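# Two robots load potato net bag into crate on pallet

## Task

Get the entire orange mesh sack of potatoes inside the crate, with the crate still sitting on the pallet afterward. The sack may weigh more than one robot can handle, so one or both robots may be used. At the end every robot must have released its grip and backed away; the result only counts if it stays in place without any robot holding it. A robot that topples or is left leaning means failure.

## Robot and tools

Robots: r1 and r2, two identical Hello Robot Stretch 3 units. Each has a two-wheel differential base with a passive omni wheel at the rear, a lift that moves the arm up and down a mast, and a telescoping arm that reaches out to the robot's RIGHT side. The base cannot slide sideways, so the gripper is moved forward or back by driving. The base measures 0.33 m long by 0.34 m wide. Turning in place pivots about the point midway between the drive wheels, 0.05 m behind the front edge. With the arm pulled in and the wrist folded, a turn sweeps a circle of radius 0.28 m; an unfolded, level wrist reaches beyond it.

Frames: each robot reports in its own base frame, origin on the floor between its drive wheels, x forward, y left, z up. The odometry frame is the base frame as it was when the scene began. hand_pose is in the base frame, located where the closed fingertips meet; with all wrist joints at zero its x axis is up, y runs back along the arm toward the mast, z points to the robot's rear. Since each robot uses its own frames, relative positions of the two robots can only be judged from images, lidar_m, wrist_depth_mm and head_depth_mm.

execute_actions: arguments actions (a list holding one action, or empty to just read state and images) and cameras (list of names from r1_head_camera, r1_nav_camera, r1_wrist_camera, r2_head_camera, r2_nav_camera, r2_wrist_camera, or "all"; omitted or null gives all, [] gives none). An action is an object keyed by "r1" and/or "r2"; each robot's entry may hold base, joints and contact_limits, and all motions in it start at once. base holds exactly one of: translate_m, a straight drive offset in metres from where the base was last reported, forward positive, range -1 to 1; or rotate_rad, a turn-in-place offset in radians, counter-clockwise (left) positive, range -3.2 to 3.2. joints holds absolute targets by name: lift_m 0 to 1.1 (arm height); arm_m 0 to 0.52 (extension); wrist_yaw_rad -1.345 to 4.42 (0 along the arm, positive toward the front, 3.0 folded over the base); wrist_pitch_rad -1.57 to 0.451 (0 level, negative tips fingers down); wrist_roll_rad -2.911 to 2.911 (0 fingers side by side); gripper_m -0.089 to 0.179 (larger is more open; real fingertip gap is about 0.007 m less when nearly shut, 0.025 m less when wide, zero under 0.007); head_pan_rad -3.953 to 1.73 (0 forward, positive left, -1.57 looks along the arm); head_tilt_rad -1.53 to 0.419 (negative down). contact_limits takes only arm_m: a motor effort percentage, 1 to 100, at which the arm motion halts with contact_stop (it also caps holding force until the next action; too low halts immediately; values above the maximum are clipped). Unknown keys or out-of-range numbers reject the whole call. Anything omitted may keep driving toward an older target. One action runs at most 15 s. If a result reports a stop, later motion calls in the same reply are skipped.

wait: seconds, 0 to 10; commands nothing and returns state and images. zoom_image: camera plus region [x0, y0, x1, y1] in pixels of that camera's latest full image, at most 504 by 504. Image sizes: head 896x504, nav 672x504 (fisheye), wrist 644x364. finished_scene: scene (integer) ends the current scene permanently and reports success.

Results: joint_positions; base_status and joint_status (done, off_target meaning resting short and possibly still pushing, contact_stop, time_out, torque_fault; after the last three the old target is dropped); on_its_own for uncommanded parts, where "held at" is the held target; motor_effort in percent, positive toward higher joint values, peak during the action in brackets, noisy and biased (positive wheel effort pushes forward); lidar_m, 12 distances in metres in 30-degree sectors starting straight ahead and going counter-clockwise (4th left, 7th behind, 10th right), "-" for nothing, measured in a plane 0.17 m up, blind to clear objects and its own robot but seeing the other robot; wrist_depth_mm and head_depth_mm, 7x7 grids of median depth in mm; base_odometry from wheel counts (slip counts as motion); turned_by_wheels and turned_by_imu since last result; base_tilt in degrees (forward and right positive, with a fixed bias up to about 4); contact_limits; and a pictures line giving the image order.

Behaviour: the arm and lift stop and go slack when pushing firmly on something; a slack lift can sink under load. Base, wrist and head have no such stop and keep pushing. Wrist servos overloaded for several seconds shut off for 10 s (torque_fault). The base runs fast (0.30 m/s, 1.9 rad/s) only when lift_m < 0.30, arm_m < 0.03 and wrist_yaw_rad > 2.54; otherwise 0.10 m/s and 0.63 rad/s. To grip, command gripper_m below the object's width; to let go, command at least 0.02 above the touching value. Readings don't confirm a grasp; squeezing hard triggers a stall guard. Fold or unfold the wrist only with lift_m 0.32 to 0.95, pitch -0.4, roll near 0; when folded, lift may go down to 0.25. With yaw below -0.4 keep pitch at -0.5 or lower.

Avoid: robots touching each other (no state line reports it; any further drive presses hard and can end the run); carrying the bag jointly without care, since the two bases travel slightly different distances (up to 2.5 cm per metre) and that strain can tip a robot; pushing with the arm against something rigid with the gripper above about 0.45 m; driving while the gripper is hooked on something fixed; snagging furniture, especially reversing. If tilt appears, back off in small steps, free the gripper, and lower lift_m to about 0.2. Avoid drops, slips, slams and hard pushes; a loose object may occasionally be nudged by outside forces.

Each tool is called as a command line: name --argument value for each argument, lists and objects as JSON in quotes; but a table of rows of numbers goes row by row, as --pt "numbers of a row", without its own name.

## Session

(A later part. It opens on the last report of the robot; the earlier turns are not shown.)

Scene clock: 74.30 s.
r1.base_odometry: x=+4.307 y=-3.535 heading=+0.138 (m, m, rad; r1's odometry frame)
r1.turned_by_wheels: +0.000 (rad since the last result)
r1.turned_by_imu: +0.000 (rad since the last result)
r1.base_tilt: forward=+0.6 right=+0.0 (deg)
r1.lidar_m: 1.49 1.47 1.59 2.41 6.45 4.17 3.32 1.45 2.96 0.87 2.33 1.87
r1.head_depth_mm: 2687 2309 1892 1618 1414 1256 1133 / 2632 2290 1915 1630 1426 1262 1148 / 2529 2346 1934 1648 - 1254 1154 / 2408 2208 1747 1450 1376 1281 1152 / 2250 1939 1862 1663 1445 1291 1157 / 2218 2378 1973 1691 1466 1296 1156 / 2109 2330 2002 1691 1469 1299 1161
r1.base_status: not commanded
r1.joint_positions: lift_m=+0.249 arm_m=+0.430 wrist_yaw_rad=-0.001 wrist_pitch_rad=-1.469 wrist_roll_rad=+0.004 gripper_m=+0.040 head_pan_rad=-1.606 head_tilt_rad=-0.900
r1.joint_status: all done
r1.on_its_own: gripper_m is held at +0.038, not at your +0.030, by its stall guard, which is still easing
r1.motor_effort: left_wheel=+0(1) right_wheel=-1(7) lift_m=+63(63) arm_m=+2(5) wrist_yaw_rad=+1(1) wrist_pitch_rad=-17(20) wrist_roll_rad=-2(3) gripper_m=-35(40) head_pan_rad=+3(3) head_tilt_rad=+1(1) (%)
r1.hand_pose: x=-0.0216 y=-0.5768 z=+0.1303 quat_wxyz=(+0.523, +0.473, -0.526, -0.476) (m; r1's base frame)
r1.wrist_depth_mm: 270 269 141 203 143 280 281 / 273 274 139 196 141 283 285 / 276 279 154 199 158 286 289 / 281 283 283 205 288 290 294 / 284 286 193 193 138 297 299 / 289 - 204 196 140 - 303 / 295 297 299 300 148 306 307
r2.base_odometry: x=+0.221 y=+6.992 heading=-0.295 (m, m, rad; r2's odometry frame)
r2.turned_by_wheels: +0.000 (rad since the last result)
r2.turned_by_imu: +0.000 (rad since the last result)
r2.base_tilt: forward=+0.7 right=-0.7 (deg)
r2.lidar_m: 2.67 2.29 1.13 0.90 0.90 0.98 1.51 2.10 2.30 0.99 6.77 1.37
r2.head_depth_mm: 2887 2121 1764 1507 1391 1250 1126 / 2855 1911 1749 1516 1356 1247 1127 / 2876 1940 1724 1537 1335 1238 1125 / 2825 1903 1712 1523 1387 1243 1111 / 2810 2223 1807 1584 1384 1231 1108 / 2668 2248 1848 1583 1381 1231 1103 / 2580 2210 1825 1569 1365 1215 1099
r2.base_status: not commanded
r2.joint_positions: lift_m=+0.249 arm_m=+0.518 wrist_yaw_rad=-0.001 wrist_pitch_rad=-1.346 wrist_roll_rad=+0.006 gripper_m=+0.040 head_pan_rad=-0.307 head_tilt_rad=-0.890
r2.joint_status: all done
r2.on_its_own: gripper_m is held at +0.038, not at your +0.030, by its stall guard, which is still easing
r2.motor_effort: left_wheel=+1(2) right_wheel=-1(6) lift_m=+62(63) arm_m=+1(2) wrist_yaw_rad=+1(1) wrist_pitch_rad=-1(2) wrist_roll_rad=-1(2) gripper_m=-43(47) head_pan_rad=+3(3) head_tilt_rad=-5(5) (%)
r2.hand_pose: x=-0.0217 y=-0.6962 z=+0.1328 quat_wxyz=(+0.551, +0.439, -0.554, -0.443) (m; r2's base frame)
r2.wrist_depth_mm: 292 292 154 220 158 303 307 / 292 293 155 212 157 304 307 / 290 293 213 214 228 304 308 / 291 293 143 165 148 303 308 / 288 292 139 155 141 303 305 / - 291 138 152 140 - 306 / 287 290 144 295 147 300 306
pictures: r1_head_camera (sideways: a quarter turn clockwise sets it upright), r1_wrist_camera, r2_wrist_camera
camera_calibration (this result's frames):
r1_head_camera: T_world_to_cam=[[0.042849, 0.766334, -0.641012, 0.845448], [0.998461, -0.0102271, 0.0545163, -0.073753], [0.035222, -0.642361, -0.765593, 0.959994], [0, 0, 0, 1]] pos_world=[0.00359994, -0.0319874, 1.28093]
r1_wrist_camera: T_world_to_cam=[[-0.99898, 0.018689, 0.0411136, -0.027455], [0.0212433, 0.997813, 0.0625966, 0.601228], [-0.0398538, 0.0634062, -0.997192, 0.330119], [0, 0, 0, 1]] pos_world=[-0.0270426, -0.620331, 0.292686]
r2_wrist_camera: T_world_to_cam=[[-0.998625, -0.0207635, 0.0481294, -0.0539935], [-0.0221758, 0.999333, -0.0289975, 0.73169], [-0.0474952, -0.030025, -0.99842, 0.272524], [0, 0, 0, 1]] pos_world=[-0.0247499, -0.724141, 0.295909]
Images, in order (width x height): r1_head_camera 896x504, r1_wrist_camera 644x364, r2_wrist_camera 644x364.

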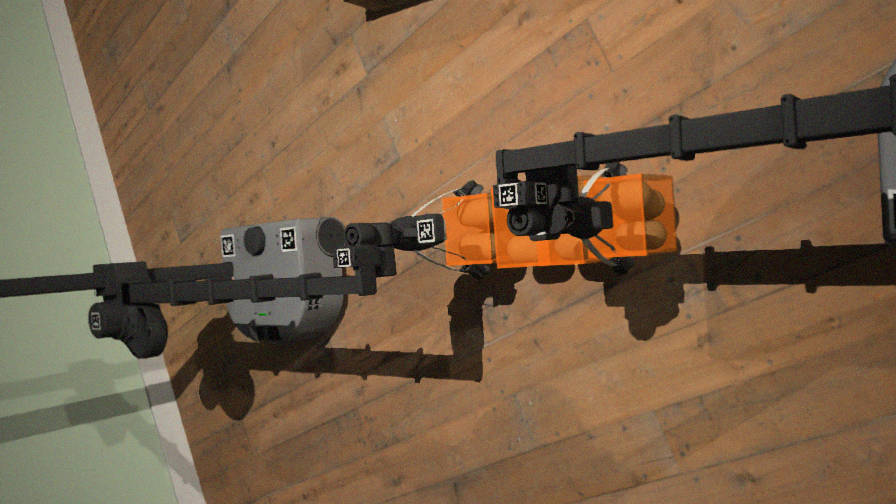

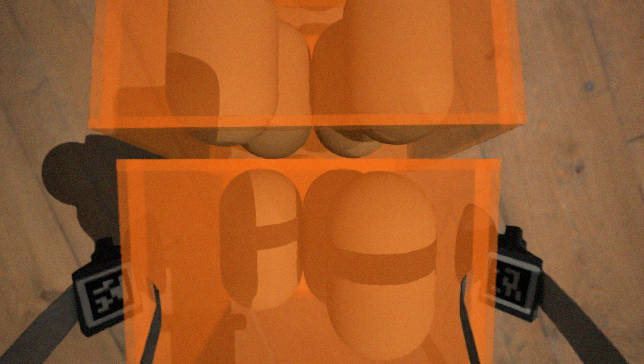

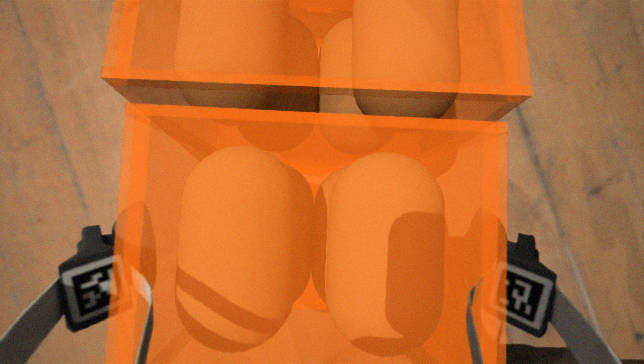

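execute_actions --actions '[{"r1":{"base":{"translate_m":-0.3},"joints":{"lift_m":0.68,"gripper_m":0.05,"wrist_pitch_rad":-1.42}},"r2":{"base":{"translate_m":0.3},"joints":{"lift_m":0.68,"gripper_m":0.05}}}]' --cameras '["r1_wrist_camera","r2_wrist_camera","r2_head_camera"]'

Scene clock: 79.53 s.
r1.base_odometry: x=+4.010 y=-3.576 heading=+0.138 (m, m, rad; r1's odometry frame)
r1.turned_by_wheels: +0.000 (rad since the last result)
r1.turned_by_imu: +0.003 (rad since the last result)
r1.base_tilt: forward=+0.8 right=+0.2 (deg)
r1.lidar_m: 1.77 1.75 1.89 2.87 6.32 3.81 3.03 1.18 1.45 1.54 2.45 2.22
r1.head_depth_mm: 2779 2299 1914 1559 1322 - - / 2737 2349 1984 1612 1420 1256 1141 / 2628 2405 - 949 1437 1273 1147 / 2457 956 1753 961 1447 1275 1144 / 2283 2359 1858 1669 1447 1287 1152 / 2331 2398 1973 1693 1455 1292 1157 / 2231 2408 1988 1697 1475 1299 1158
r1.base_status: done
r1.joint_positions: lift_m=+0.679 arm_m=+0.430 wrist_yaw_rad=-0.001 wrist_pitch_rad=-1.407 wrist_roll_rad=+0.004 gripper_m=+0.072 head_pan_rad=-1.606 head_tilt_rad=-0.900
r1.joint_status: gripper_m off_target (ended at +0.072, target +0.050); the others done
r1.on_its_own: gripper_m is held at +0.071, not at your +0.050, by its stall guard, which is still easing
r1.motor_effort: left_wheel=+1(2) right_wheel=+0(5) lift_m=+63(69) arm_m=+3(2) wrist_yaw_rad=+1(1) wrist_pitch_rad=-7(15) wrist_roll_rad=-3(3) gripper_m=-25(35) head_pan_rad=+3(3) head_tilt_rad=+0(0) (%)
r1.hand_pose: x=-0.0217 y=-0.5928 z=+0.5609 quat_wxyz=(+0.538, +0.456, -0.540, -0.459) (m; r1's base frame)
r1.wrist_depth_mm: 704 707 152 718 154 604 602 / 698 699 148 206 149 594 608 / 707 714 155 204 158 604 618 / 713 714 719 211 723 601 626 / 721 714 194 195 141 748 618 / 723 730 195 195 140 - 617 / 727 729 726 739 142 623 637
r2.base_odometry: x=+0.508 y=+6.905 heading=-0.295 (m, m, rad; r2's odometry frame)
r2.turned_by_wheels: +0.000 (rad since the last result)
r2.turned_by_imu: -0.002 (rad since the last result)
r2.base_tilt: forward=+0.8 right=-0.7 (deg)
r2.lidar_m: 2.39 2.37 1.26 1.02 1.01 1.09 1.69 2.38 2.59 1.54 1.43 1.09
r2.head_depth_mm: 2945 2293 1642 1511 1323 1209 1129 / 2852 1897 1613 1510 1327 1178 1120 / 2885 2272 1606 1492 1335 1223 1114 / 2784 2267 1643 1530 1391 1243 1120 / 2617 2232 1803 1587 1391 1228 1104 / 2483 2206 1849 1572 1382 1230 1102 / 2316 2211 1839 1572 1383 1215 1101
r2.base_status: done
r2.joint_positions: lift_m=+0.679 arm_m=+0.518 wrist_yaw_rad=-0.001 wrist_pitch_rad=-1.351 wrist_roll_rad=+0.006 gripper_m=+0.073 head_pan_rad=-0.307 head_tilt_rad=-0.890
r2.joint_status: gripper_m off_target (ended at +0.073, target +0.050); the others done
r2.on_its_own: gripper_m is held at +0.072, not at your +0.050, by its stall guard, which is still easing
r2.motor_effort: left_wheel=+1(4) right_wheel=-2(8) lift_m=+62(64) arm_m=+1(1) wrist_yaw_rad=+1(0) wrist_pitch_rad=+0(3) wrist_roll_rad=-1(2) gripper_m=-30(40) head_pan_rad=+2(3) head_tilt_rad=-5(5) (%)
r2.hand_pose: x=-0.0217 y=-0.6948 z=+0.5626 quat_wxyz=(+0.550, +0.441, -0.553, -0.444) (m; r2's base frame)
r2.wrist_depth_mm: 725 600 160 754 164 766 770 / 623 608 158 216 161 757 779 / 609 608 210 216 177 775 767 / 668 603 148 231 157 763 758 / 716 674 142 157 145 758 771 / 720 606 138 152 140 - 774 / 645 597 139 743 141 753 773
pictures: r1_wrist_camera, r2_head_camera (sideways: a quarter turn clockwise sets it upright), r2_wrist_camera
camera_calibration (this result's frames):
r1_wrist_camera: T_world_to_cam=[[-0.998978, 0.0211428, 0.0399424, -0.0427654], [0.0211698, 0.999776, 0.000252349, 0.626416], [-0.0399281, 0.00109766, -0.999202, 0.724732], [0, 0, 0, 1]] pos_world=[-0.0270457, -0.626167, 0.725703]
r2_head_camera: T_world_to_cam=[[-0.766278, 0.226231, -0.601364, 0.810754], [0.298814, 0.954061, -0.0218442, 0.0278329], [0.568796, -0.196434, -0.798677, 1.00013], [0, 0, 0, 1]] pos_world=[0.0440769, -0.0135121, 1.28695]
r2_wrist_camera: T_world_to_cam=[[-0.998625, -0.0210191, 0.0480149, -0.0747645], [-0.022177, 0.999473, -0.0237116, 0.739927], [-0.0474912, -0.0247438, -0.998565, 0.705455], [0, 0, 0, 1]] pos_world=[-0.0247495, -0.723653, 0.725578]
Images, in order (width x height): r1_wrist_camera 644x364, r2_head_camera 896x504, r2_wrist_camera 644x364.

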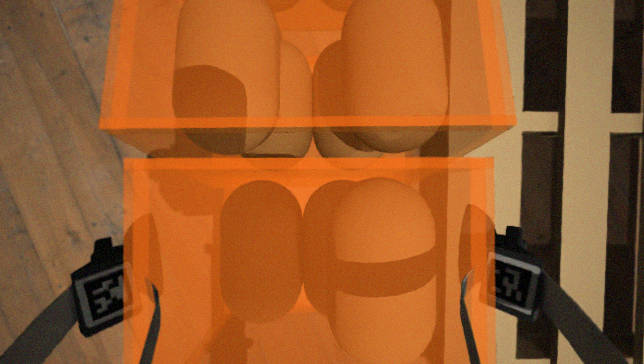

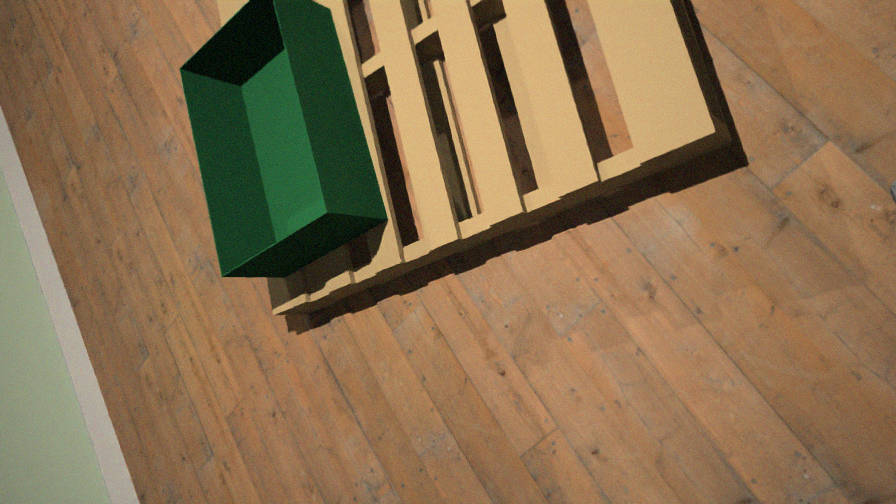

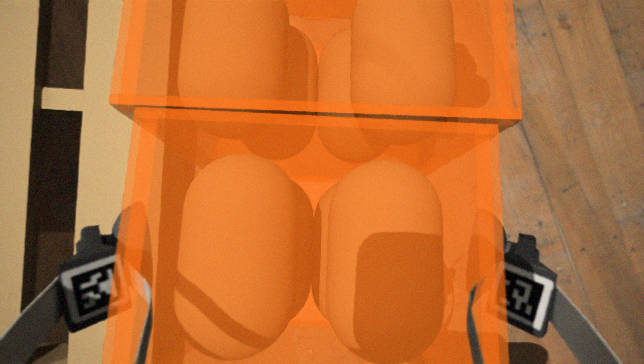

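execute_actions --actions '[{"r1":{"base":{"translate_m":-0.6},"joints":{"gripper_m":0,"arm_m":0.515}},"r2":{"base":{"translate_m":0.6},"joints":{"gripper_m":0,"arm_m":0.432,"head_pan_rad":-1.3,"head_tilt_rad":-1}}}]' --cameras '["r1_wrist_camera"]'

execute_actions --actions '[{"r1":{"base":{"translate_m":-0.55},"joints":{"gripper_m":-0.01}},"r2":{"base":{"translate_m":0.55},"joints":{"gripper_m":-0.01}}}]'

Scene clock: 87.17 s.
r1.base_odometry: x=+3.416 y=-3.658 heading=+0.138 (m, m, rad; r1's odometry frame)
r1.turned_by_wheels: +0.000 (rad since the last result)
r1.turned_by_imu: +0.006 (rad since the last result)
r1.base_tilt: forward=+0.6 right=+0.2 (deg)
r1.lidar_m: 2.33 2.30 2.50 3.80 6.03 3.10 2.49 0.73 0.69 1.55 2.68 2.91
r1.head_depth_mm: 2862 2286 1872 1475 1365 - - / 2868 2332 1936 - 1378 1231 1073 / 2833 2464 1764 1433 1338 1202 1078 / 958 1788 1145 1055 1323 1179 1073 / 2482 2393 1854 1579 1379 1239 1103 / 2542 2395 1981 1608 1369 1179 1076 / 2449 2435 2001 1686 1470 1299 1165
r1.base_status: done
r1.joint_positions: lift_m=+0.679 arm_m=+0.515 wrist_yaw_rad=-0.001 wrist_pitch_rad=-1.399 wrist_roll_rad=+0.004 gripper_m=+0.035 head_pan_rad=-1.606 head_tilt_rad=-0.900
r1.joint_status: gripper_m off_target (ended at +0.035, target +0.000); the others done
r1.on_its_own: gripper_m is held at +0.034, not at your +0.000, by its stall guard, which is still easing
r1.motor_effort: left_wheel=+0(3) right_wheel=+0(6) lift_m=+63(63) arm_m=+3(5) wrist_yaw_rad=+1(1) wrist_pitch_rad=-12(11) wrist_roll_rad=-3(3) gripper_m=-36(98) head_pan_rad=+3(3) head_tilt_rad=+0(0) (%)
r1.hand_pose: x=-0.0216 y=-0.6797 z=+0.5611 quat_wxyz=(+0.540, +0.454, -0.542, -0.457) (m; r1's base frame)
r1.wrist_depth_mm: 703 586 152 591 154 608 471 / 699 577 147 206 149 607 476 / 709 592 156 203 158 621 479 / 715 591 595 209 610 612 478 / 713 593 195 195 141 610 485 / 723 595 194 195 140 - 493 / 715 600 611 712 142 750 623
r2.base_odometry: x=+1.082 y=+6.730 heading=-0.295 (m, m, rad; r2's odometry frame)
r2.turned_by_wheels: +0.000 (rad since the last result)
r2.turned_by_imu: -0.003 (rad since the last result)
r2.base_tilt: forward=+0.8 right=-0.8 (deg)
r2.lidar_m: 1.83 1.81 1.55 1.25 1.24 1.34 2.05 2.94 3.19 1.54 0.61 0.67
r2.head_depth_mm: 2260 2072 1565 - - - - / 840 1053 950 1363 1286 1189 - / 2339 1749 1429 1387 1247 1193 - / 2301 1958 1597 1409 1220 1204 - / 2276 1923 1526 1390 1250 1203 1101 / 2256 1910 1499 1319 1263 1185 1090 / 2237 1913 1494 1325 1261 1197 1091
r2.base_status: done
r2.joint_positions: lift_m=+0.679 arm_m=+0.432 wrist_yaw_rad=-0.001 wrist_pitch_rad=-1.344 wrist_roll_rad=+0.006 gripper_m=+0.037 head_pan_rad=-1.293 head_tilt_rad=-0.987
r2.joint_status: gripper_m off_target (ended at +0.037, target +0.000); the others done
r2.on_its_own: gripper_m is held at +0.035, not at your +0.000, by its stall guard, which is still easing
r2.motor_effort: left_wheel=+1(5) right_wheel=-2(8) lift_m=+62(62) arm_m=-3(5) wrist_yaw_rad=+1(1) wrist_pitch_rad=-2(2) wrist_roll_rad=-2(1) gripper_m=-43(100) head_pan_rad=-3(33) head_tilt_rad=-6(18) (%)
r2.hand_pose: x=-0.0216 y=-0.6115 z=+0.5629 quat_wxyz=(+0.552, +0.439, -0.555, -0.442) (m; r2's base frame)
r2.wrist_depth_mm: 582 609 161 623 166 627 777 / 565 613 158 215 161 629 783 / 565 611 211 215 179 760 774 / 564 599 147 215 156 765 769 / 549 617 141 157 144 749 764 / 542 600 138 152 141 - 765 / 728 618 139 605 142 757 773
pictures: r1_wrist_camera
camera_calibration (this result's frames):
r1_wrist_camera: T_world_to_cam=[[-0.998981, 0.0212986, 0.0397877, -0.04074], [0.0210199, 0.999752, -0.00740929, 0.717605], [-0.0399357, -0.00656541, -0.999181, 0.719752], [0, 0, 0, 1]] pos_world=[-0.0270387, -0.711833, 0.7261]
Images, in order (width x height): r1_wrist_camera 644x364.

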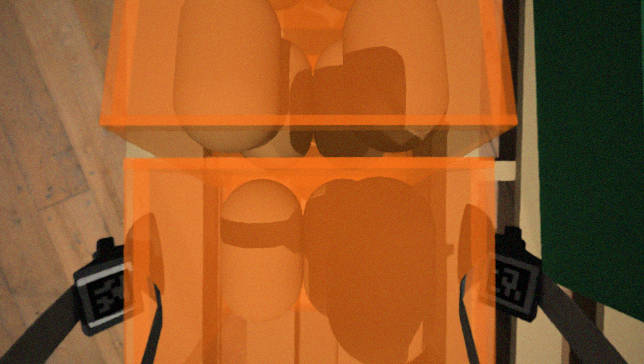

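Scene clock: 93.87 s.
r1.base_odometry: x=+2.871 y=-3.734 heading=+0.137 (m, m, rad; r1's odometry frame)
r1.turned_by_wheels: +0.000 (rad since the last result)
r1.turned_by_imu: +0.006 (rad since the last result)
r1.base_tilt: forward=+0.8 right=+0.0 (deg)
r1.lidar_m: 2.83 2.80 3.06 4.67 5.06 2.45 1.97 1.95 0.54 0.52 2.88 3.14
r1.head_depth_mm: 2715 2292 1920 1637 1456 - - / 2942 2339 1932 - 1281 1229 1107 / 2962 2496 1481 1406 1294 1166 1062 / 960 1779 1319 1053 1303 1202 1081 / 2699 2374 1858 1574 1366 1252 1105 / 2746 2398 1970 1613 1376 1195 1078 / 2645 2462 2002 1597 1356 1213 1102
r1.base_status: done
r1.joint_positions: lift_m=+0.679 arm_m=+0.515 wrist_yaw_rad=-0.001 wrist_pitch_rad=-1.399 wrist_roll_rad=+0.004 gripper_m=+0.027 head_pan_rad=-1.606 head_tilt_rad=-0.900
r1.joint_status: gripper_m off_target (ended at +0.027, target -0.010)
r1.on_its_own: gripper_m is held at +0.025, not at your -0.010, by its stall guard, which is still easing
r1.motor_effort: left_wheel=+0(2) right_wheel=+1(5) lift_m=+63(63) arm_m=+3(3) wrist_yaw_rad=+1(1) wrist_pitch_rad=-12(11) wrist_roll_rad=-2(2) gripper_m=-39(98) head_pan_rad=+3(3) head_tilt_rad=+0(0) (%)
r1.hand_pose: x=-0.0216 y=-0.6799 z=+0.5611 quat_wxyz=(+0.540, +0.454, -0.542, -0.457) (m; r1's base frame)
r1.wrist_depth_mm: 586 588 152 585 154 520 738 / 587 593 147 205 149 524 740 / 586 589 157 202 157 488 739 / 588 596 528 209 595 497 738 / 592 597 195 195 140 464 748 / 595 595 195 195 139 - 752 / 596 602 600 610 142 752 747
r2.base_odometry: x=+1.608 y=+6.570 heading=-0.295 (m, m, rad; r2's odometry frame)
r2.turned_by_wheels: +0.000 (rad since the last result)
r2.turned_by_imu: -0.003 (rad since the last result)
r2.base_tilt: forward=+0.8 right=-0.7 (deg)
r2.lidar_m: 1.32 1.30 1.42 1.46 1.44 1.57 2.38 3.42 0.48 0.46 0.47 1.66
r2.head_depth_mm: 2234 2068 1659 - - - - / 839 1052 950 1293 1279 1183 - / 2311 1760 1377 1307 1178 1191 - / 2315 1948 1453 1343 1186 1217 - / 2265 1934 1683 1312 1209 1203 1106 / 2296 1932 1666 1469 1300 1199 1092 / 2256 1902 1665 1465 1305 1195 1093
r2.base_status: done
r2.joint_positions: lift_m=+0.679 arm_m=+0.432 wrist_yaw_rad=-0.001 wrist_pitch_rad=-1.343 wrist_roll_rad=+0.006 gripper_m=+0.029 head_pan_rad=-1.293 head_tilt_rad=-0.987
r2.joint_status: gripper_m off_target (ended at +0.029, target -0.010)
r2.on_its_own: gripper_m is held at +0.026, not at your -0.010, by its stall guard, which is still easing
r2.motor_effort: left_wheel=+1(5) right_wheel=-2(5) lift_m=+62(62) arm_m=-3(4) wrist_yaw_rad=-1(1) wrist_pitch_rad=-2(2) wrist_roll_rad=-1(1) gripper_m=-47(100) head_pan_rad=-2(2) head_tilt_rad=-6(7) (%)
r2.hand_pose: x=-0.0216 y=-0.6117 z=+0.5629 quat_wxyz=(+0.552, +0.439, -0.555, -0.442) (m; r2's base frame)
r2.wrist_depth_mm: 731 543 161 610 165 635 627 / 733 543 158 217 161 635 637 / 730 538 211 216 179 622 626 / 726 535 148 213 155 622 630 / 722 606 142 157 144 632 628 / 724 523 138 152 141 - 640 / 714 480 140 433 142 633 636
pictures: r1_head_camera (sideways: a quarter turn clockwise sets it upright), r1_nav_camera (sideways: a quarter turn counterclockwise sets it upright), r1_wrist_camera, r2_head_camera (sideways: a quarter turn clockwise sets it upright), r2_nav_camera (sideways: a quarter turn counterclockwise sets it upright), r2_wrist_camera
camera_calibration (this result's frames):
r1_head_camera: T_world_to_cam=[[0.0428489, 0.766334, -0.641012, 0.845448], [0.998461, -0.010227, 0.0545163, -0.073753], [0.0352221, -0.642361, -0.765593, 0.959995], [0, 0, 0, 1]] pos_world=[0.00359994, -0.0319874, 1.28093]
r1_nav_camera: T_world_to_cam=[[-0.052064, -0.78304, 0.619788, -0.762388], [-0.99786, 0.0653801, -0.00122192, 0.0627331], [-0.039565, -0.618525, -0.784768, 0.982333], [0, 0, 0, 1]] pos_world=[0.0617719, 0.00651573, 1.2435]
r1_wrist_camera: T_world_to_cam=[[-0.998981, 0.0213302, 0.0397749, -0.0407087], [0.0210283, 0.999747, -0.00799291, 0.718082], [-0.0399353, -0.00714836, -0.999177, 0.719364], [0, 0, 0, 1]] pos_world=[-0.0270392, -0.71189, 0.726131]
r2_head_camera: T_world_to_cam=[[-0.249073, 0.816408, -0.521, 0.702903], [0.959993, 0.279205, -0.0214274, 0.0232543], [0.127972, -0.505493, -0.853288, 1.07381], [0, 0, 0, 1]] pos_world=[0.0153328, -0.0375449, 1.28298]
r2_nav_camera: T_world_to_cam=[[0.172576, -0.790837, 0.587192, -0.720826], [-0.970443, -0.238607, -0.0361436, 0.101993], [0.168692, -0.563599, -0.80864, 1.01617], [0, 0, 0, 1]] pos_world=[0.0519569, 0.0269937, 1.24867]
r2_wrist_camera: T_world_to_cam=[[-0.998622, -0.020802, 0.0481857, -0.0729886], [-0.0223426, 0.999249, -0.0316572, 0.661166], [-0.047491, -0.0326902, -0.998337, 0.702788], [0, 0, 0, 1]] pos_world=[-0.0247398, -0.639214, 0.726067]
Images, in order (width x height): r1_head_camera 896x504, r1_nav_camera 672x504, r1_wrist_camera 644x364, r2_head_camera 896x504, r2_nav_camera 672x504, r2_wrist_camera 644x364.

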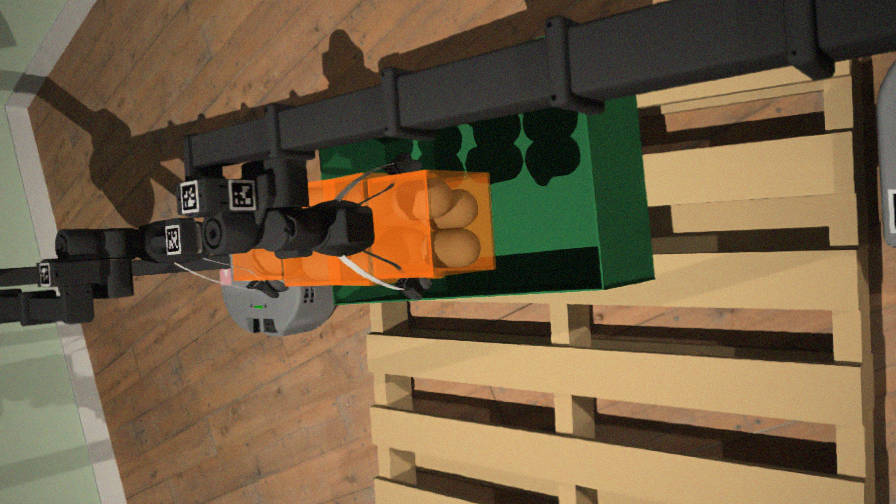

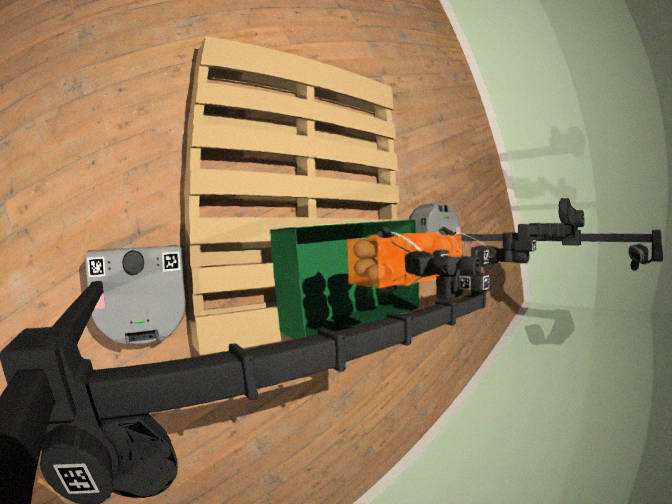

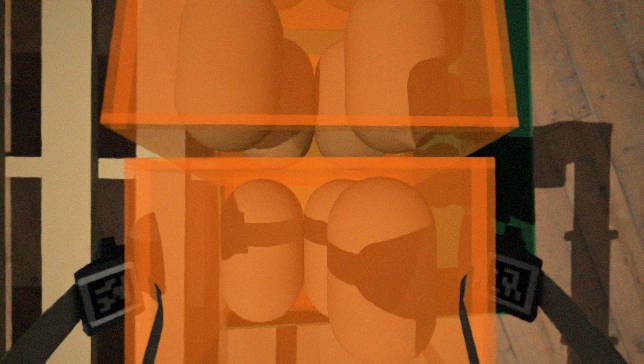

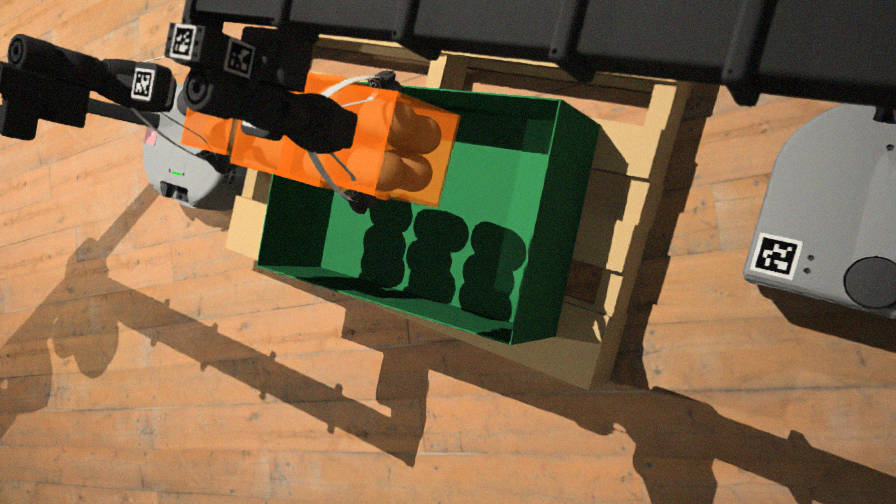

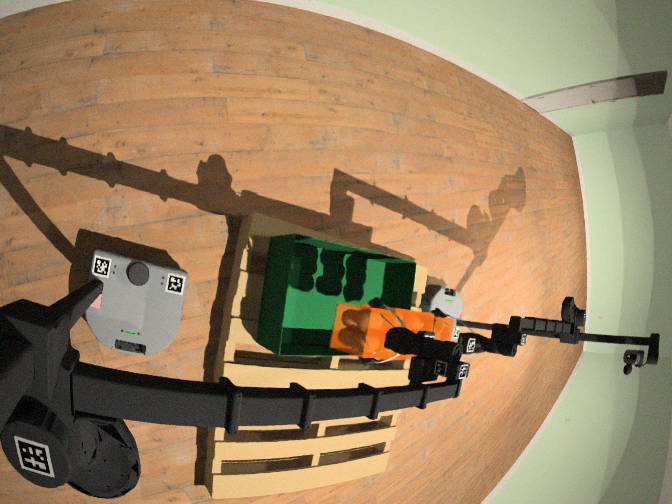

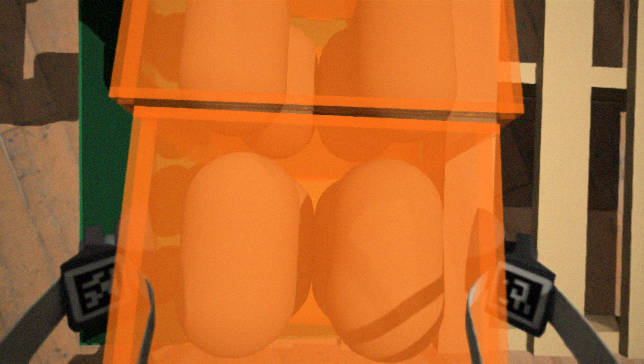

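execute_actions --actions '[{"r1":{"base":{"translate_m":-0.075},"joints":{"gripper_m":0,"lift_m":0.62}},"r2":{"base":{"translate_m":0.075},"joints":{"gripper_m":0,"lift_m":0.62}}}]' --cameras '[]'

execute_actions --actions '[{"r1":{"joints":{"lift_m":0.375}},"r2":{"joints":{"lift_m":0.375}}}]' --cameras '["r1_head_camera","r2_head_camera"]'

execute_actions --actions '[{"r1":{"joints":{"gripper_m":0.175}},"r2":{"joints":{"gripper_m":0.175}}}]' --cameras '[]'

execute_actions --actions '[{"r1":{"joints":{"lift_m":0.57}},"r2":{"joints":{"lift_m":0.57}}}]' --cameras '[]'

execute_actions --actions '[{"r1":{"base":{"translate_m":0.3},"joints":{"arm_m":0.01}},"r2":{"base":{"translate_m":-0.3},"joints":{"arm_m":0.01,"head_pan_rad":-1}}}]' --cameras '["r2_head_camera"]'

Scene clock: 96.77 s.
r1.base_odometry: x=+2.797 y=-3.744 heading=+0.137 (m, m, rad; r1's odometry frame)
r1.turned_by_wheels: +0.000 (rad since the last result)
r1.turned_by_imu: +0.001 (rad since the last result)
r1.base_tilt: forward=+0.8 right=+0.1 (deg)
r1.lidar_m: 2.91 2.88 3.13 4.79 4.88 2.37 1.90 1.88 0.55 0.52 0.53 3.16
r1.head_depth_mm: 2693 2288 1907 1626 1446 1281 - / 2894 2283 1966 1667 1278 1135 1057 / 2942 2391 - 1405 1297 1250 1085 / 2863 1059 1190 1091 1295 1210 1094 / 2704 2372 1809 1510 1302 1178 1082 / 2761 2425 1978 1589 1358 1230 1110 / 2692 2423 1993 1584 1380 1256 1079
r1.base_status: done
r1.joint_positions: lift_m=+0.620 arm_m=+0.515 wrist_yaw_rad=-0.001 wrist_pitch_rad=-1.399 wrist_roll_rad=+0.004 gripper_m=+0.008 head_pan_rad=-1.606 head_tilt_rad=-0.900
r1.joint_status: gripper_m off_target (ended at +0.008, target +0.000); the others done
r1.on_its_own: gripper_m is held at +0.009, not at your +0.000, by its stall guard, which is still easing
r1.motor_effort: left_wheel=-1(2) right_wheel=+1(5) lift_m=+32(61) arm_m=+3(3) wrist_yaw_rad=+1(0) wrist_pitch_rad=-12(12) wrist_roll_rad=-3(3) gripper_m=-8(98) head_pan_rad=+3(3) head_tilt_rad=+0(1) (%)
r1.hand_pose: x=-0.0216 y=-0.6799 z=+0.5023 quat_wxyz=(+0.540, +0.454, -0.542, -0.457) (m; r1's base frame)
r1.wrist_depth_mm: 582 429 152 532 154 669 676 / 580 388 147 206 149 669 668 / 587 452 157 204 157 672 677 / 541 449 528 210 470 667 681 / 592 448 195 194 141 678 686 / 659 - 194 194 140 - 687 / 537 486 385 363 142 687 688
r2.base_odometry: x=+1.680 y=+6.549 heading=-0.295 (m, m, rad; r2's odometry frame)
r2.turned_by_wheels: +0.000 (rad since the last result)
r2.turned_by_imu: +0.000 (rad since the last result)
r2.base_tilt: forward=+0.5 right=-0.5 (deg)
r2.lidar_m: 1.25 1.23 1.34 1.48 1.48 1.59 2.43 3.50 0.48 0.46 0.47 1.56
r2.head_depth_mm: 2365 2016 - - - 1165 1119 / 868 1653 - 1320 1206 1191 - / 2318 1771 1400 1284 1184 1206 - / 2301 1947 1594 1328 1184 1208 - / 2273 1941 1666 1474 1238 1203 1110 / 2297 1929 1676 1483 1335 1200 1090 / 2252 1913 1661 1471 1324 1190 1094
r2.base_status: done
r2.joint_positions: lift_m=+0.620 arm_m=+0.432 wrist_yaw_rad=-0.001 wrist_pitch_rad=-1.343 wrist_roll_rad=+0.006 gripper_m=+0.010 head_pan_rad=-1.293 head_tilt_rad=-0.987
r2.joint_status: gripper_m off_target (ended at +0.010, target +0.000); the others done
r2.on_its_own: gripper_m is held at +0.009, not at your +0.000, by its stall guard, which is still easing
r2.motor_effort: left_wheel=+1(3) right_wheel=-2(6) lift_m=+47(58) arm_m=-4(3) wrist_yaw_rad=+0(0) wrist_pitch_rad=-2(2) wrist_roll_rad=-2(2) gripper_m=-30(100) head_pan_rad=-2(3) head_tilt_rad=-7(6) (%)
r2.hand_pose: x=-0.0216 y=-0.6117 z=+0.5034 quat_wxyz=(+0.552, +0.439, -0.555, -0.442) (m; r2's base frame)
r2.wrist_depth_mm: 666 461 161 557 164 453 580 / 669 462 158 216 161 460 570 / 679 450 210 218 179 460 573 / 679 450 148 214 155 461 578 / 667 491 141 157 144 563 700 / 666 406 139 152 141 - 582 / 669 391 140 361 142 399 561
pictures: none
No camera images: the call's "cameras" was empty. Leave "cameras" out to get every camera's image.

Scene clock: 99.83 s.
r1.base_odometry: x=+2.797 y=-3.744 heading=+0.137 (m, m, rad; r1's odometry frame)
r1.turned_by_wheels: +0.000 (rad since the last result)
r1.turned_by_imu: +0.001 (rad since the last result)
r1.base_tilt: forward=+0.6 right=+0.1 (deg)
r1.lidar_m: 2.90 2.88 3.11 4.78 4.86 2.36 1.90 1.88 0.55 0.52 0.53 3.16
r1.head_depth_mm: 2692 2285 1902 1634 1418 1240 1086 / 2905 2315 1902 1548 1229 1157 - / 2922 2330 1933 - 1173 1250 1085 / 2764 1945 1319 1438 1229 1207 1092 / 1595 2289 1792 1496 1308 1181 1078 / 2736 2386 1990 1583 1361 1233 1109 / 2688 2409 1998 1594 1382 1255 1082
r1.base_status: not commanded
r1.joint_positions: lift_m=+0.375 arm_m=+0.515 wrist_yaw_rad=-0.001 wrist_pitch_rad=-1.398 wrist_roll_rad=+0.004 gripper_m=+0.028 head_pan_rad=-1.606 head_tilt_rad=-0.900
r1.joint_status: all done
r1.on_its_own: gripper_m is held at +0.026, not at your +0.000, by its stall guard, which is still easing
r1.motor_effort: left_wheel=-1(0) right_wheel=+0(1) lift_m=+32(32) arm_m=+3(3) wrist_yaw_rad=+1(1) wrist_pitch_rad=-12(12) wrist_roll_rad=-3(3) gripper_m=-40(43) head_pan_rad=+2(3) head_tilt_rad=+0(0) (%)
r1.hand_pose: x=-0.0216 y=-0.6800 z=+0.2573 quat_wxyz=(+0.540, +0.454, -0.542, -0.457) (m; r1's base frame)
r1.wrist_depth_mm: 246 281 152 284 154 288 222 / 244 281 147 206 149 289 225 / 242 281 157 202 157 291 225 / 239 281 285 211 290 290 227 / 237 285 195 194 141 291 230 / 225 - 195 195 140 - 231 / 245 285 286 289 142 293 221
r2.base_odometry: x=+1.680 y=+6.549 heading=-0.295 (m, m, rad; r2's odometry frame)
r2.turned_by_wheels: +0.000 (rad since the last result)
r2.turned_by_imu: +0.001 (rad since the last result)
r2.base_tilt: forward=+0.8 right=-0.7 (deg)
r2.lidar_m: 1.25 1.24 1.34 1.48 1.47 1.59 2.43 3.50 0.48 0.46 0.47 1.57
r2.head_depth_mm: 2366 1994 1609 1347 1265 1171 1115 / 1534 1727 1406 - 1208 1188 1118 / 2324 1723 1423 1201 1172 1196 - / 2291 1944 1591 1323 1189 1215 - / 2276 1935 1679 1487 1239 1201 1105 / 2237 1926 1678 1479 1318 1196 1095 / 2270 1907 1661 1477 1310 1188 1091
r2.base_status: not commanded
r2.joint_positions: lift_m=+0.375 arm_m=+0.432 wrist_yaw_rad=-0.001 wrist_pitch_rad=-1.342 wrist_roll_rad=+0.006 gripper_m=+0.029 head_pan_rad=-1.293 head_tilt_rad=-0.987
r2.joint_status: all done
r2.on_its_own: gripper_m is held at +0.027, not at your +0.000, by its stall guard, which is still easing
r2.motor_effort: left_wheel=+1(1) right_wheel=-2(2) lift_m=+47(49) arm_m=-3(3) wrist_yaw_rad=+1(0) wrist_pitch_rad=-2(2) wrist_roll_rad=-1(1) gripper_m=-47(54) head_pan_rad=-2(2) head_tilt_rad=-6(6) (%)
r2.hand_pose: x=-0.0216 y=-0.6119 z=+0.2584 quat_wxyz=(+0.552, +0.438, -0.555, -0.442) (m; r2's base frame)
r2.wrist_depth_mm: 262 294 162 299 165 305 246 / 262 293 158 216 160 303 246 / 262 293 210 216 180 305 246 / 262 290 148 215 156 303 248 / 260 292 142 157 143 300 248 / 245 289 138 152 141 - 249 / 258 290 140 291 142 302 240
pictures: r1_head_camera (sideways: a quarter turn clockwise sets it upright), r2_head_camera (sideways: a quarter turn clockwise sets it upright)
camera_calibration (this result's frames):
r1_head_camera: T_world_to_cam=[[0.0428488, 0.766334, -0.641011, 0.845448], [0.998461, -0.0102269, 0.0545163, -0.073753], [0.0352222, -0.642361, -0.765593, 0.959995], [0, 0, 0, 1]] pos_world=[0.00359995, -0.0319874, 1.28093]
r2_head_camera: T_world_to_cam=[[-0.249065, 0.816411, -0.521, 0.702903], [0.959995, 0.279195, -0.0214274, 0.0232543], [0.127967, -0.505494, -0.853288, 1.07381], [0, 0, 0, 1]] pos_world=[0.0153324, -0.037545, 1.28298]
Images, in order (width x height): r1_head_camera 896x504, r2_head_camera 896x504.

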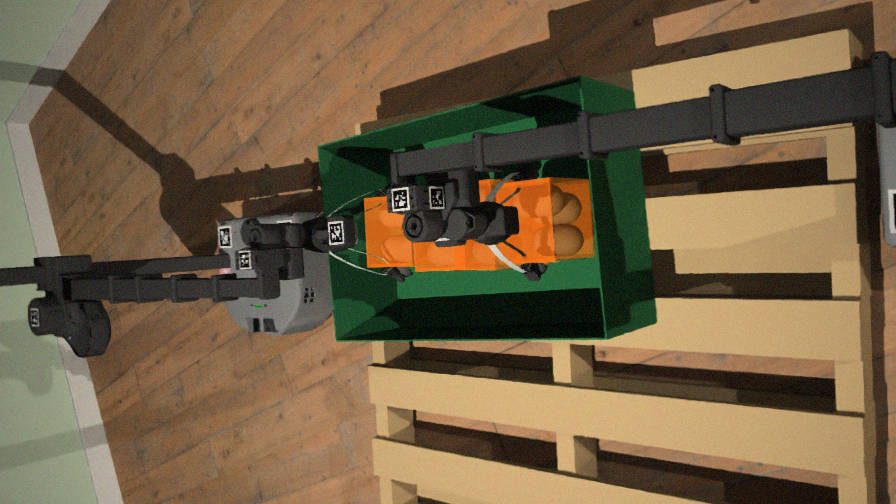

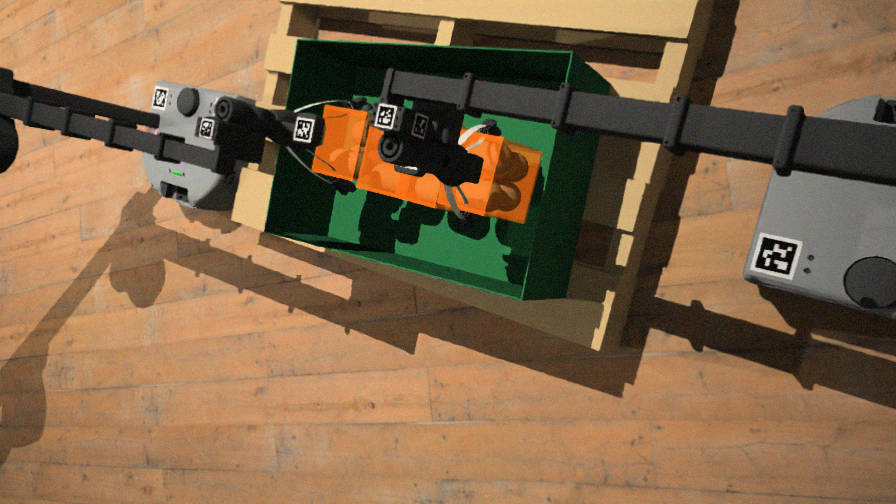

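Scene clock: 101.80 s.
r1.base_odometry: x=+2.797 y=-3.744 heading=+0.137 (m, m, rad; r1's odometry frame)
r1.turned_by_wheels: +0.000 (rad since the last result)
r1.turned_by_imu: +0.001 (rad since the last result)
r1.base_tilt: forward=+0.6 right=+0.1 (deg)
r1.lidar_m: 2.90 2.87 3.12 4.77 4.87 2.37 1.90 1.88 0.55 0.52 0.53 3.15
r1.head_depth_mm: 2684 2291 1899 1620 1419 1238 1086 / 2891 2310 1930 1537 1229 1147 - / 2945 2302 1930 - 1173 1251 1077 / 2758 1929 1322 1409 1235 1211 1096 / 1600 2292 1792 1491 1303 1181 1076 / 2767 2391 1986 1587 1355 1228 1103 / 2683 2410 1989 1583 1382 1259 1080
r1.base_status: not commanded
r1.joint_positions: lift_m=+0.375 arm_m=+0.515 wrist_yaw_rad=-0.001 wrist_pitch_rad=-1.390 wrist_roll_rad=+0.004 gripper_m=+0.175 head_pan_rad=-1.606 head_tilt_rad=-0.900
r1.joint_status: all done
r1.motor_effort: left_wheel=+0(0) right_wheel=+1(1) lift_m=+32(32) arm_m=+2(3) wrist_yaw_rad=+1(1) wrist_pitch_rad=-16(16) wrist_roll_rad=-3(3) gripper_m=+5(85) head_pan_rad=+3(3) head_tilt_rad=+0(0) (%)
r1.hand_pose: x=-0.0217 y=-0.6822 z=+0.2575 quat_wxyz=(+0.542, +0.452, -0.544, -0.454) (m; r1's base frame)
r1.wrist_depth_mm: 246 283 155 285 157 292 223 / 244 284 149 208 151 291 224 / 241 283 157 203 158 292 225 / 240 284 285 218 291 292 227 / 238 285 194 194 140 292 229 / 224 288 192 192 137 - 221 / 240 286 287 289 137 295 222
r2.base_odometry: x=+1.680 y=+6.549 heading=-0.295 (m, m, rad; r2's odometry frame)
r2.turned_by_wheels: +0.000 (rad since the last result)
r2.turned_by_imu: +0.000 (rad since the last result)
r2.base_tilt: forward=+0.7 right=-0.7 (deg)
r2.lidar_m: 1.25 1.24 1.34 1.49 1.47 1.60 2.43 3.50 0.48 0.46 0.47 1.56
r2.head_depth_mm: 2356 2005 1626 1341 1257 1175 1113 / 1548 1736 1395 - 1218 1186 1120 / 2295 1734 1432 1201 1174 1196 - / 2314 1956 1594 1321 1188 1209 - / 2275 1936 1685 1489 1231 1201 1110 / 2267 1925 1674 1483 1329 1198 1098 / 2274 1904 1669 1469 1318 1194 1093
r2.base_status: not commanded
r2.joint_positions: lift_m=+0.375 arm_m=+0.432 wrist_yaw_rad=-0.001 wrist_pitch_rad=-1.334 wrist_roll_rad=+0.006 gripper_m=+0.175 head_pan_rad=-1.293 head_tilt_rad=-0.987
r2.joint_status: all done
r2.motor_effort: left_wheel=+1(1) right_wheel=-2(2) lift_m=+48(47) arm_m=-3(4) wrist_yaw_rad=+1(1) wrist_pitch_rad=-5(5) wrist_roll_rad=-2(2) gripper_m=+5(84) head_pan_rad=-2(2) head_tilt_rad=-6(7) (%)
r2.hand_pose: x=-0.0217 y=-0.6140 z=+0.2587 quat_wxyz=(+0.554, +0.436, -0.557, -0.439) (m; r2's base frame)
r2.wrist_depth_mm: 264 293 166 301 170 306 247 / 261 295 161 222 164 303 247 / 262 294 175 218 176 302 247 / 262 293 149 228 156 302 248 / 247 291 141 157 144 302 248 / - 289 136 150 139 300 239 / 257 288 138 293 139 300 233
pictures: none
No camera images: the call's "cameras" was empty. Leave "cameras" out to get every camera's image.

Scene clock: 104.40 s.
r1.base_odometry: x=+2.797 y=-3.744 heading=+0.137 (m, m, rad; r1's odometry frame)
r1.turned_by_wheels: +0.000 (rad since the last result)
r1.turned_by_imu: +0.001 (rad since the last result)
r1.base_tilt: forward=+0.7 right=+0.2 (deg)
r1.lidar_m: 2.90 2.88 3.12 4.79 4.88 2.36 1.89 1.88 0.55 0.52 0.53 3.17
r1.head_depth_mm: 2666 2298 1912 1629 1424 1281 - / 2889 2299 1958 1674 - 1132 1051 / 2925 2320 - 1424 1189 1251 1079 / 2849 1087 1662 1405 1260 1209 1091 / 2711 2305 1791 1497 1308 1182 1079 / 2750 2413 1977 1586 1365 1233 1109 / 2707 2420 1982 1592 1377 1260 1081
r1.base_status: not commanded
r1.joint_positions: lift_m=+0.569 arm_m=+0.515 wrist_yaw_rad=+0.000 wrist_pitch_rad=-1.418 wrist_roll_rad=+0.004 gripper_m=+0.175 head_pan_rad=-1.606 head_tilt_rad=-0.900
r1.joint_status: all done
r1.motor_effort: left_wheel=+0(6) right_wheel=+0(7) lift_m=+51(64) arm_m=+2(3) wrist_yaw_rad=+0(1) wrist_pitch_rad=-1(22) wrist_roll_rad=-3(2) gripper_m=+0(4) head_pan_rad=+3(3) head_tilt_rad=+0(1) (%)
r1.hand_pose: x=-0.0216 y=-0.6751 z=+0.4512 quat_wxyz=(+0.536, +0.459, -0.537, -0.462) (m; r1's base frame)
r1.wrist_depth_mm: 474 362 471 370 477 352 616 / 474 355 474 417 486 356 620 / 476 351 477 382 483 361 623 / 480 349 479 430 485 365 631 / 600 388 483 426 493 398 637 / 609 365 487 490 481 405 644 / 491 334 350 343 336 330 636
r2.base_odometry: x=+1.680 y=+6.549 heading=-0.295 (m, m, rad; r2's odometry frame)
r2.turned_by_wheels: +0.000 (rad since the last result)
r2.turned_by_imu: +0.000 (rad since the last result)
r2.base_tilt: forward=+0.7 right=-0.8 (deg)
r2.lidar_m: 1.25 1.23 1.34 1.48 1.48 1.59 2.43 3.51 0.48 0.46 0.47 1.56
r2.head_depth_mm: 2320 1991 1676 1384 1248 1172 1119 / 939 991 - 1332 1231 1195 - / 2327 1746 1438 1249 1188 1200 - / 2307 1959 1601 1316 1189 1220 - / 2293 1950 1681 1479 1233 1204 1106 / 2259 1920 1677 1482 1322 1199 1092 / 2215 1907 1660 1474 1315 1197 1089
r2.base_status: not commanded
r2.joint_positions: lift_m=+0.570 arm_m=+0.432 wrist_yaw_rad=-0.001 wrist_pitch_rad=-1.348 wrist_roll_rad=+0.006 gripper_m=+0.175 head_pan_rad=-1.293 head_tilt_rad=-0.989
r2.joint_status: all done
r2.motor_effort: left_wheel=+1(3) right_wheel=-2(7) lift_m=+47(62) arm_m=-2(4) wrist_yaw_rad=+1(1) wrist_pitch_rad=-1(5) wrist_roll_rad=-2(2) gripper_m=+0(6) head_pan_rad=-2(2) head_tilt_rad=-6(6) (%)
r2.hand_pose: x=-0.0217 y=-0.6102 z=+0.4532 quat_wxyz=(+0.551, +0.440, -0.554, -0.443) (m; r2's base frame)
r2.wrist_depth_mm: 612 382 500 399 516 391 530 / 624 387 496 417 509 394 524 / 615 379 497 397 498 365 523 / 624 384 498 393 512 369 645 / 611 409 492 402 501 397 638 / - 407 490 493 498 432 630 / 611 367 410 406 402 363 520
pictures: none
No camera images: the call's "cameras" was empty. Leave "cameras" out to get every camera's image.

Scene clock: 109.30 s.
r1.base_odometry: x=+3.094 y=-3.703 heading=+0.137 (m, m, rad; r1's odometry frame)
r1.turned_by_wheels: +0.000 (rad since the last result)
r1.turned_by_imu: +0.002 (rad since the last result)
r1.base_tilt: forward=+0.7 right=+0.1 (deg)
r1.lidar_m: 2.63 2.60 2.83 4.33 5.55 2.71 2.18 0.75 0.53 0.53 2.80 3.05
r1.head_depth_mm: 2897 2304 1582 1400 1199 1159 - / 2961 2316 1577 1406 1262 1246 - / 2885 2345 1929 1513 1352 1252 - / 1667 2278 1827 1555 1356 1177 1078 / 2688 2376 1870 1577 1360 1219 1102 / 2664 2416 1976 1572 1380 1238 1104 / 2566 2459 2008 1596 1382 1190 1079
r1.base_status: done
r1.joint_positions: lift_m=+0.569 arm_m=+0.010 wrist_yaw_rad=+0.000 wrist_pitch_rad=-1.419 wrist_roll_rad=+0.003 gripper_m=+0.175 head_pan_rad=-1.606 head_tilt_rad=-0.900
r1.joint_status: all done
r1.motor_effort: left_wheel=+0(2) right_wheel=+0(6) lift_m=+51(51) arm_m=-8(8) wrist_yaw_rad=-1(1) wrist_pitch_rad=-1(1) wrist_roll_rad=-2(3) gripper_m=+0(0) head_pan_rad=+3(3) head_tilt_rad=+0(0) (%)
r1.hand_pose: x=-0.0216 y=-0.1704 z=+0.4512 quat_wxyz=(+0.536, +0.460, -0.537, -0.462) (m; r1's base frame)
r1.wrist_depth_mm: 468 479 601 606 484 488 490 / 475 483 599 610 485 492 494 / 477 482 500 505 493 494 498 / 603 606 609 615 620 625 633 / 605 609 618 - - 629 639 / 606 608 621 - - 638 642 / 623 617 625 - - 635 647
r2.base_odometry: x=+1.393 y=+6.636 heading=-0.295 (m, m, rad; r2's odometry frame)
r2.turned_by_wheels: +0.000 (rad since the last result)
r2.turned_by_imu: +0.001 (rad since the last result)
r2.base_tilt: forward=+0.8 right=-0.7 (deg)
r2.lidar_m: 1.53 1.51 1.64 1.37 1.36 1.47 2.24 3.20 3.51 0.47 0.48 0.64
r2.head_depth_mm: 2381 1994 1609 1387 1316 1132 - / 2327 1966 1450 1384 1256 1144 - / 2316 1951 1453 1307 1198 1216 - / 2289 1956 1455 1278 1200 1209 - / 2256 1927 1663 1262 1275 1201 1110 / 2278 1940 1660 1477 1300 1202 1096 / 2245 1905 1651 1472 1316 1186 1090
r2.base_status: done
r2.joint_positions: lift_m=+0.570 arm_m=+0.010 wrist_yaw_rad=+0.000 wrist_pitch_rad=-1.349 wrist_roll_rad=+0.006 gripper_m=+0.175 head_pan_rad=-1.007 head_tilt_rad=-0.989
r2.joint_status: all done
r2.motor_effort: left_wheel=+1(2) right_wheel=-1(9) lift_m=+47(47) arm_m=-2(3) wrist_yaw_rad=+0(0) wrist_pitch_rad=+0(1) wrist_roll_rad=-2(1) gripper_m=+1(2) head_pan_rad=+3(20) head_tilt_rad=-6(5) (%)
r2.hand_pose: x=-0.0216 y=-0.1881 z=+0.4532 quat_wxyz=(+0.551, +0.440, -0.553, -0.443) (m; r2's base frame)
r2.wrist_depth_mm: 605 503 505 615 644 623 519 / 509 515 520 522 524 522 519 / 611 626 628 633 644 644 644 / 618 625 630 635 643 642 641 / 614 612 630 - 636 638 664 / - 616 622 - - 648 644 / 614 620 622 - - 640 643
pictures: r2_head_camera (sideways: a quarter turn clockwise sets it upright)
camera_calibration (this result's frames):
r2_head_camera: T_world_to_cam=[[-0.469946, 0.713514, -0.519662, 0.702508], [0.842036, 0.538996, -0.021419, 0.0239629], [0.264813, -0.44764, -0.854104, 1.07404], [0, 0, 0, 1]] pos_world=[0.0255448, -0.0333837, 1.28292]
Images, in order (width x height): r2_head_camera 896x504.

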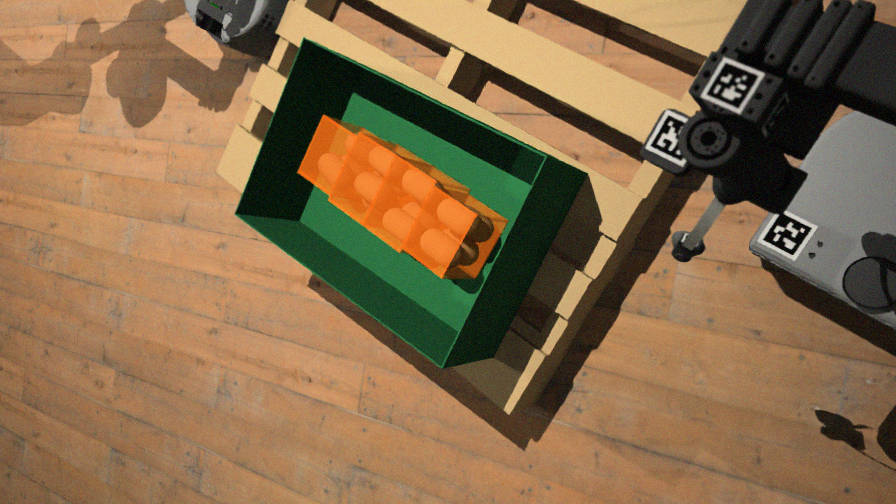

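finished_scene --scene 1

The scene is finished: the task was done.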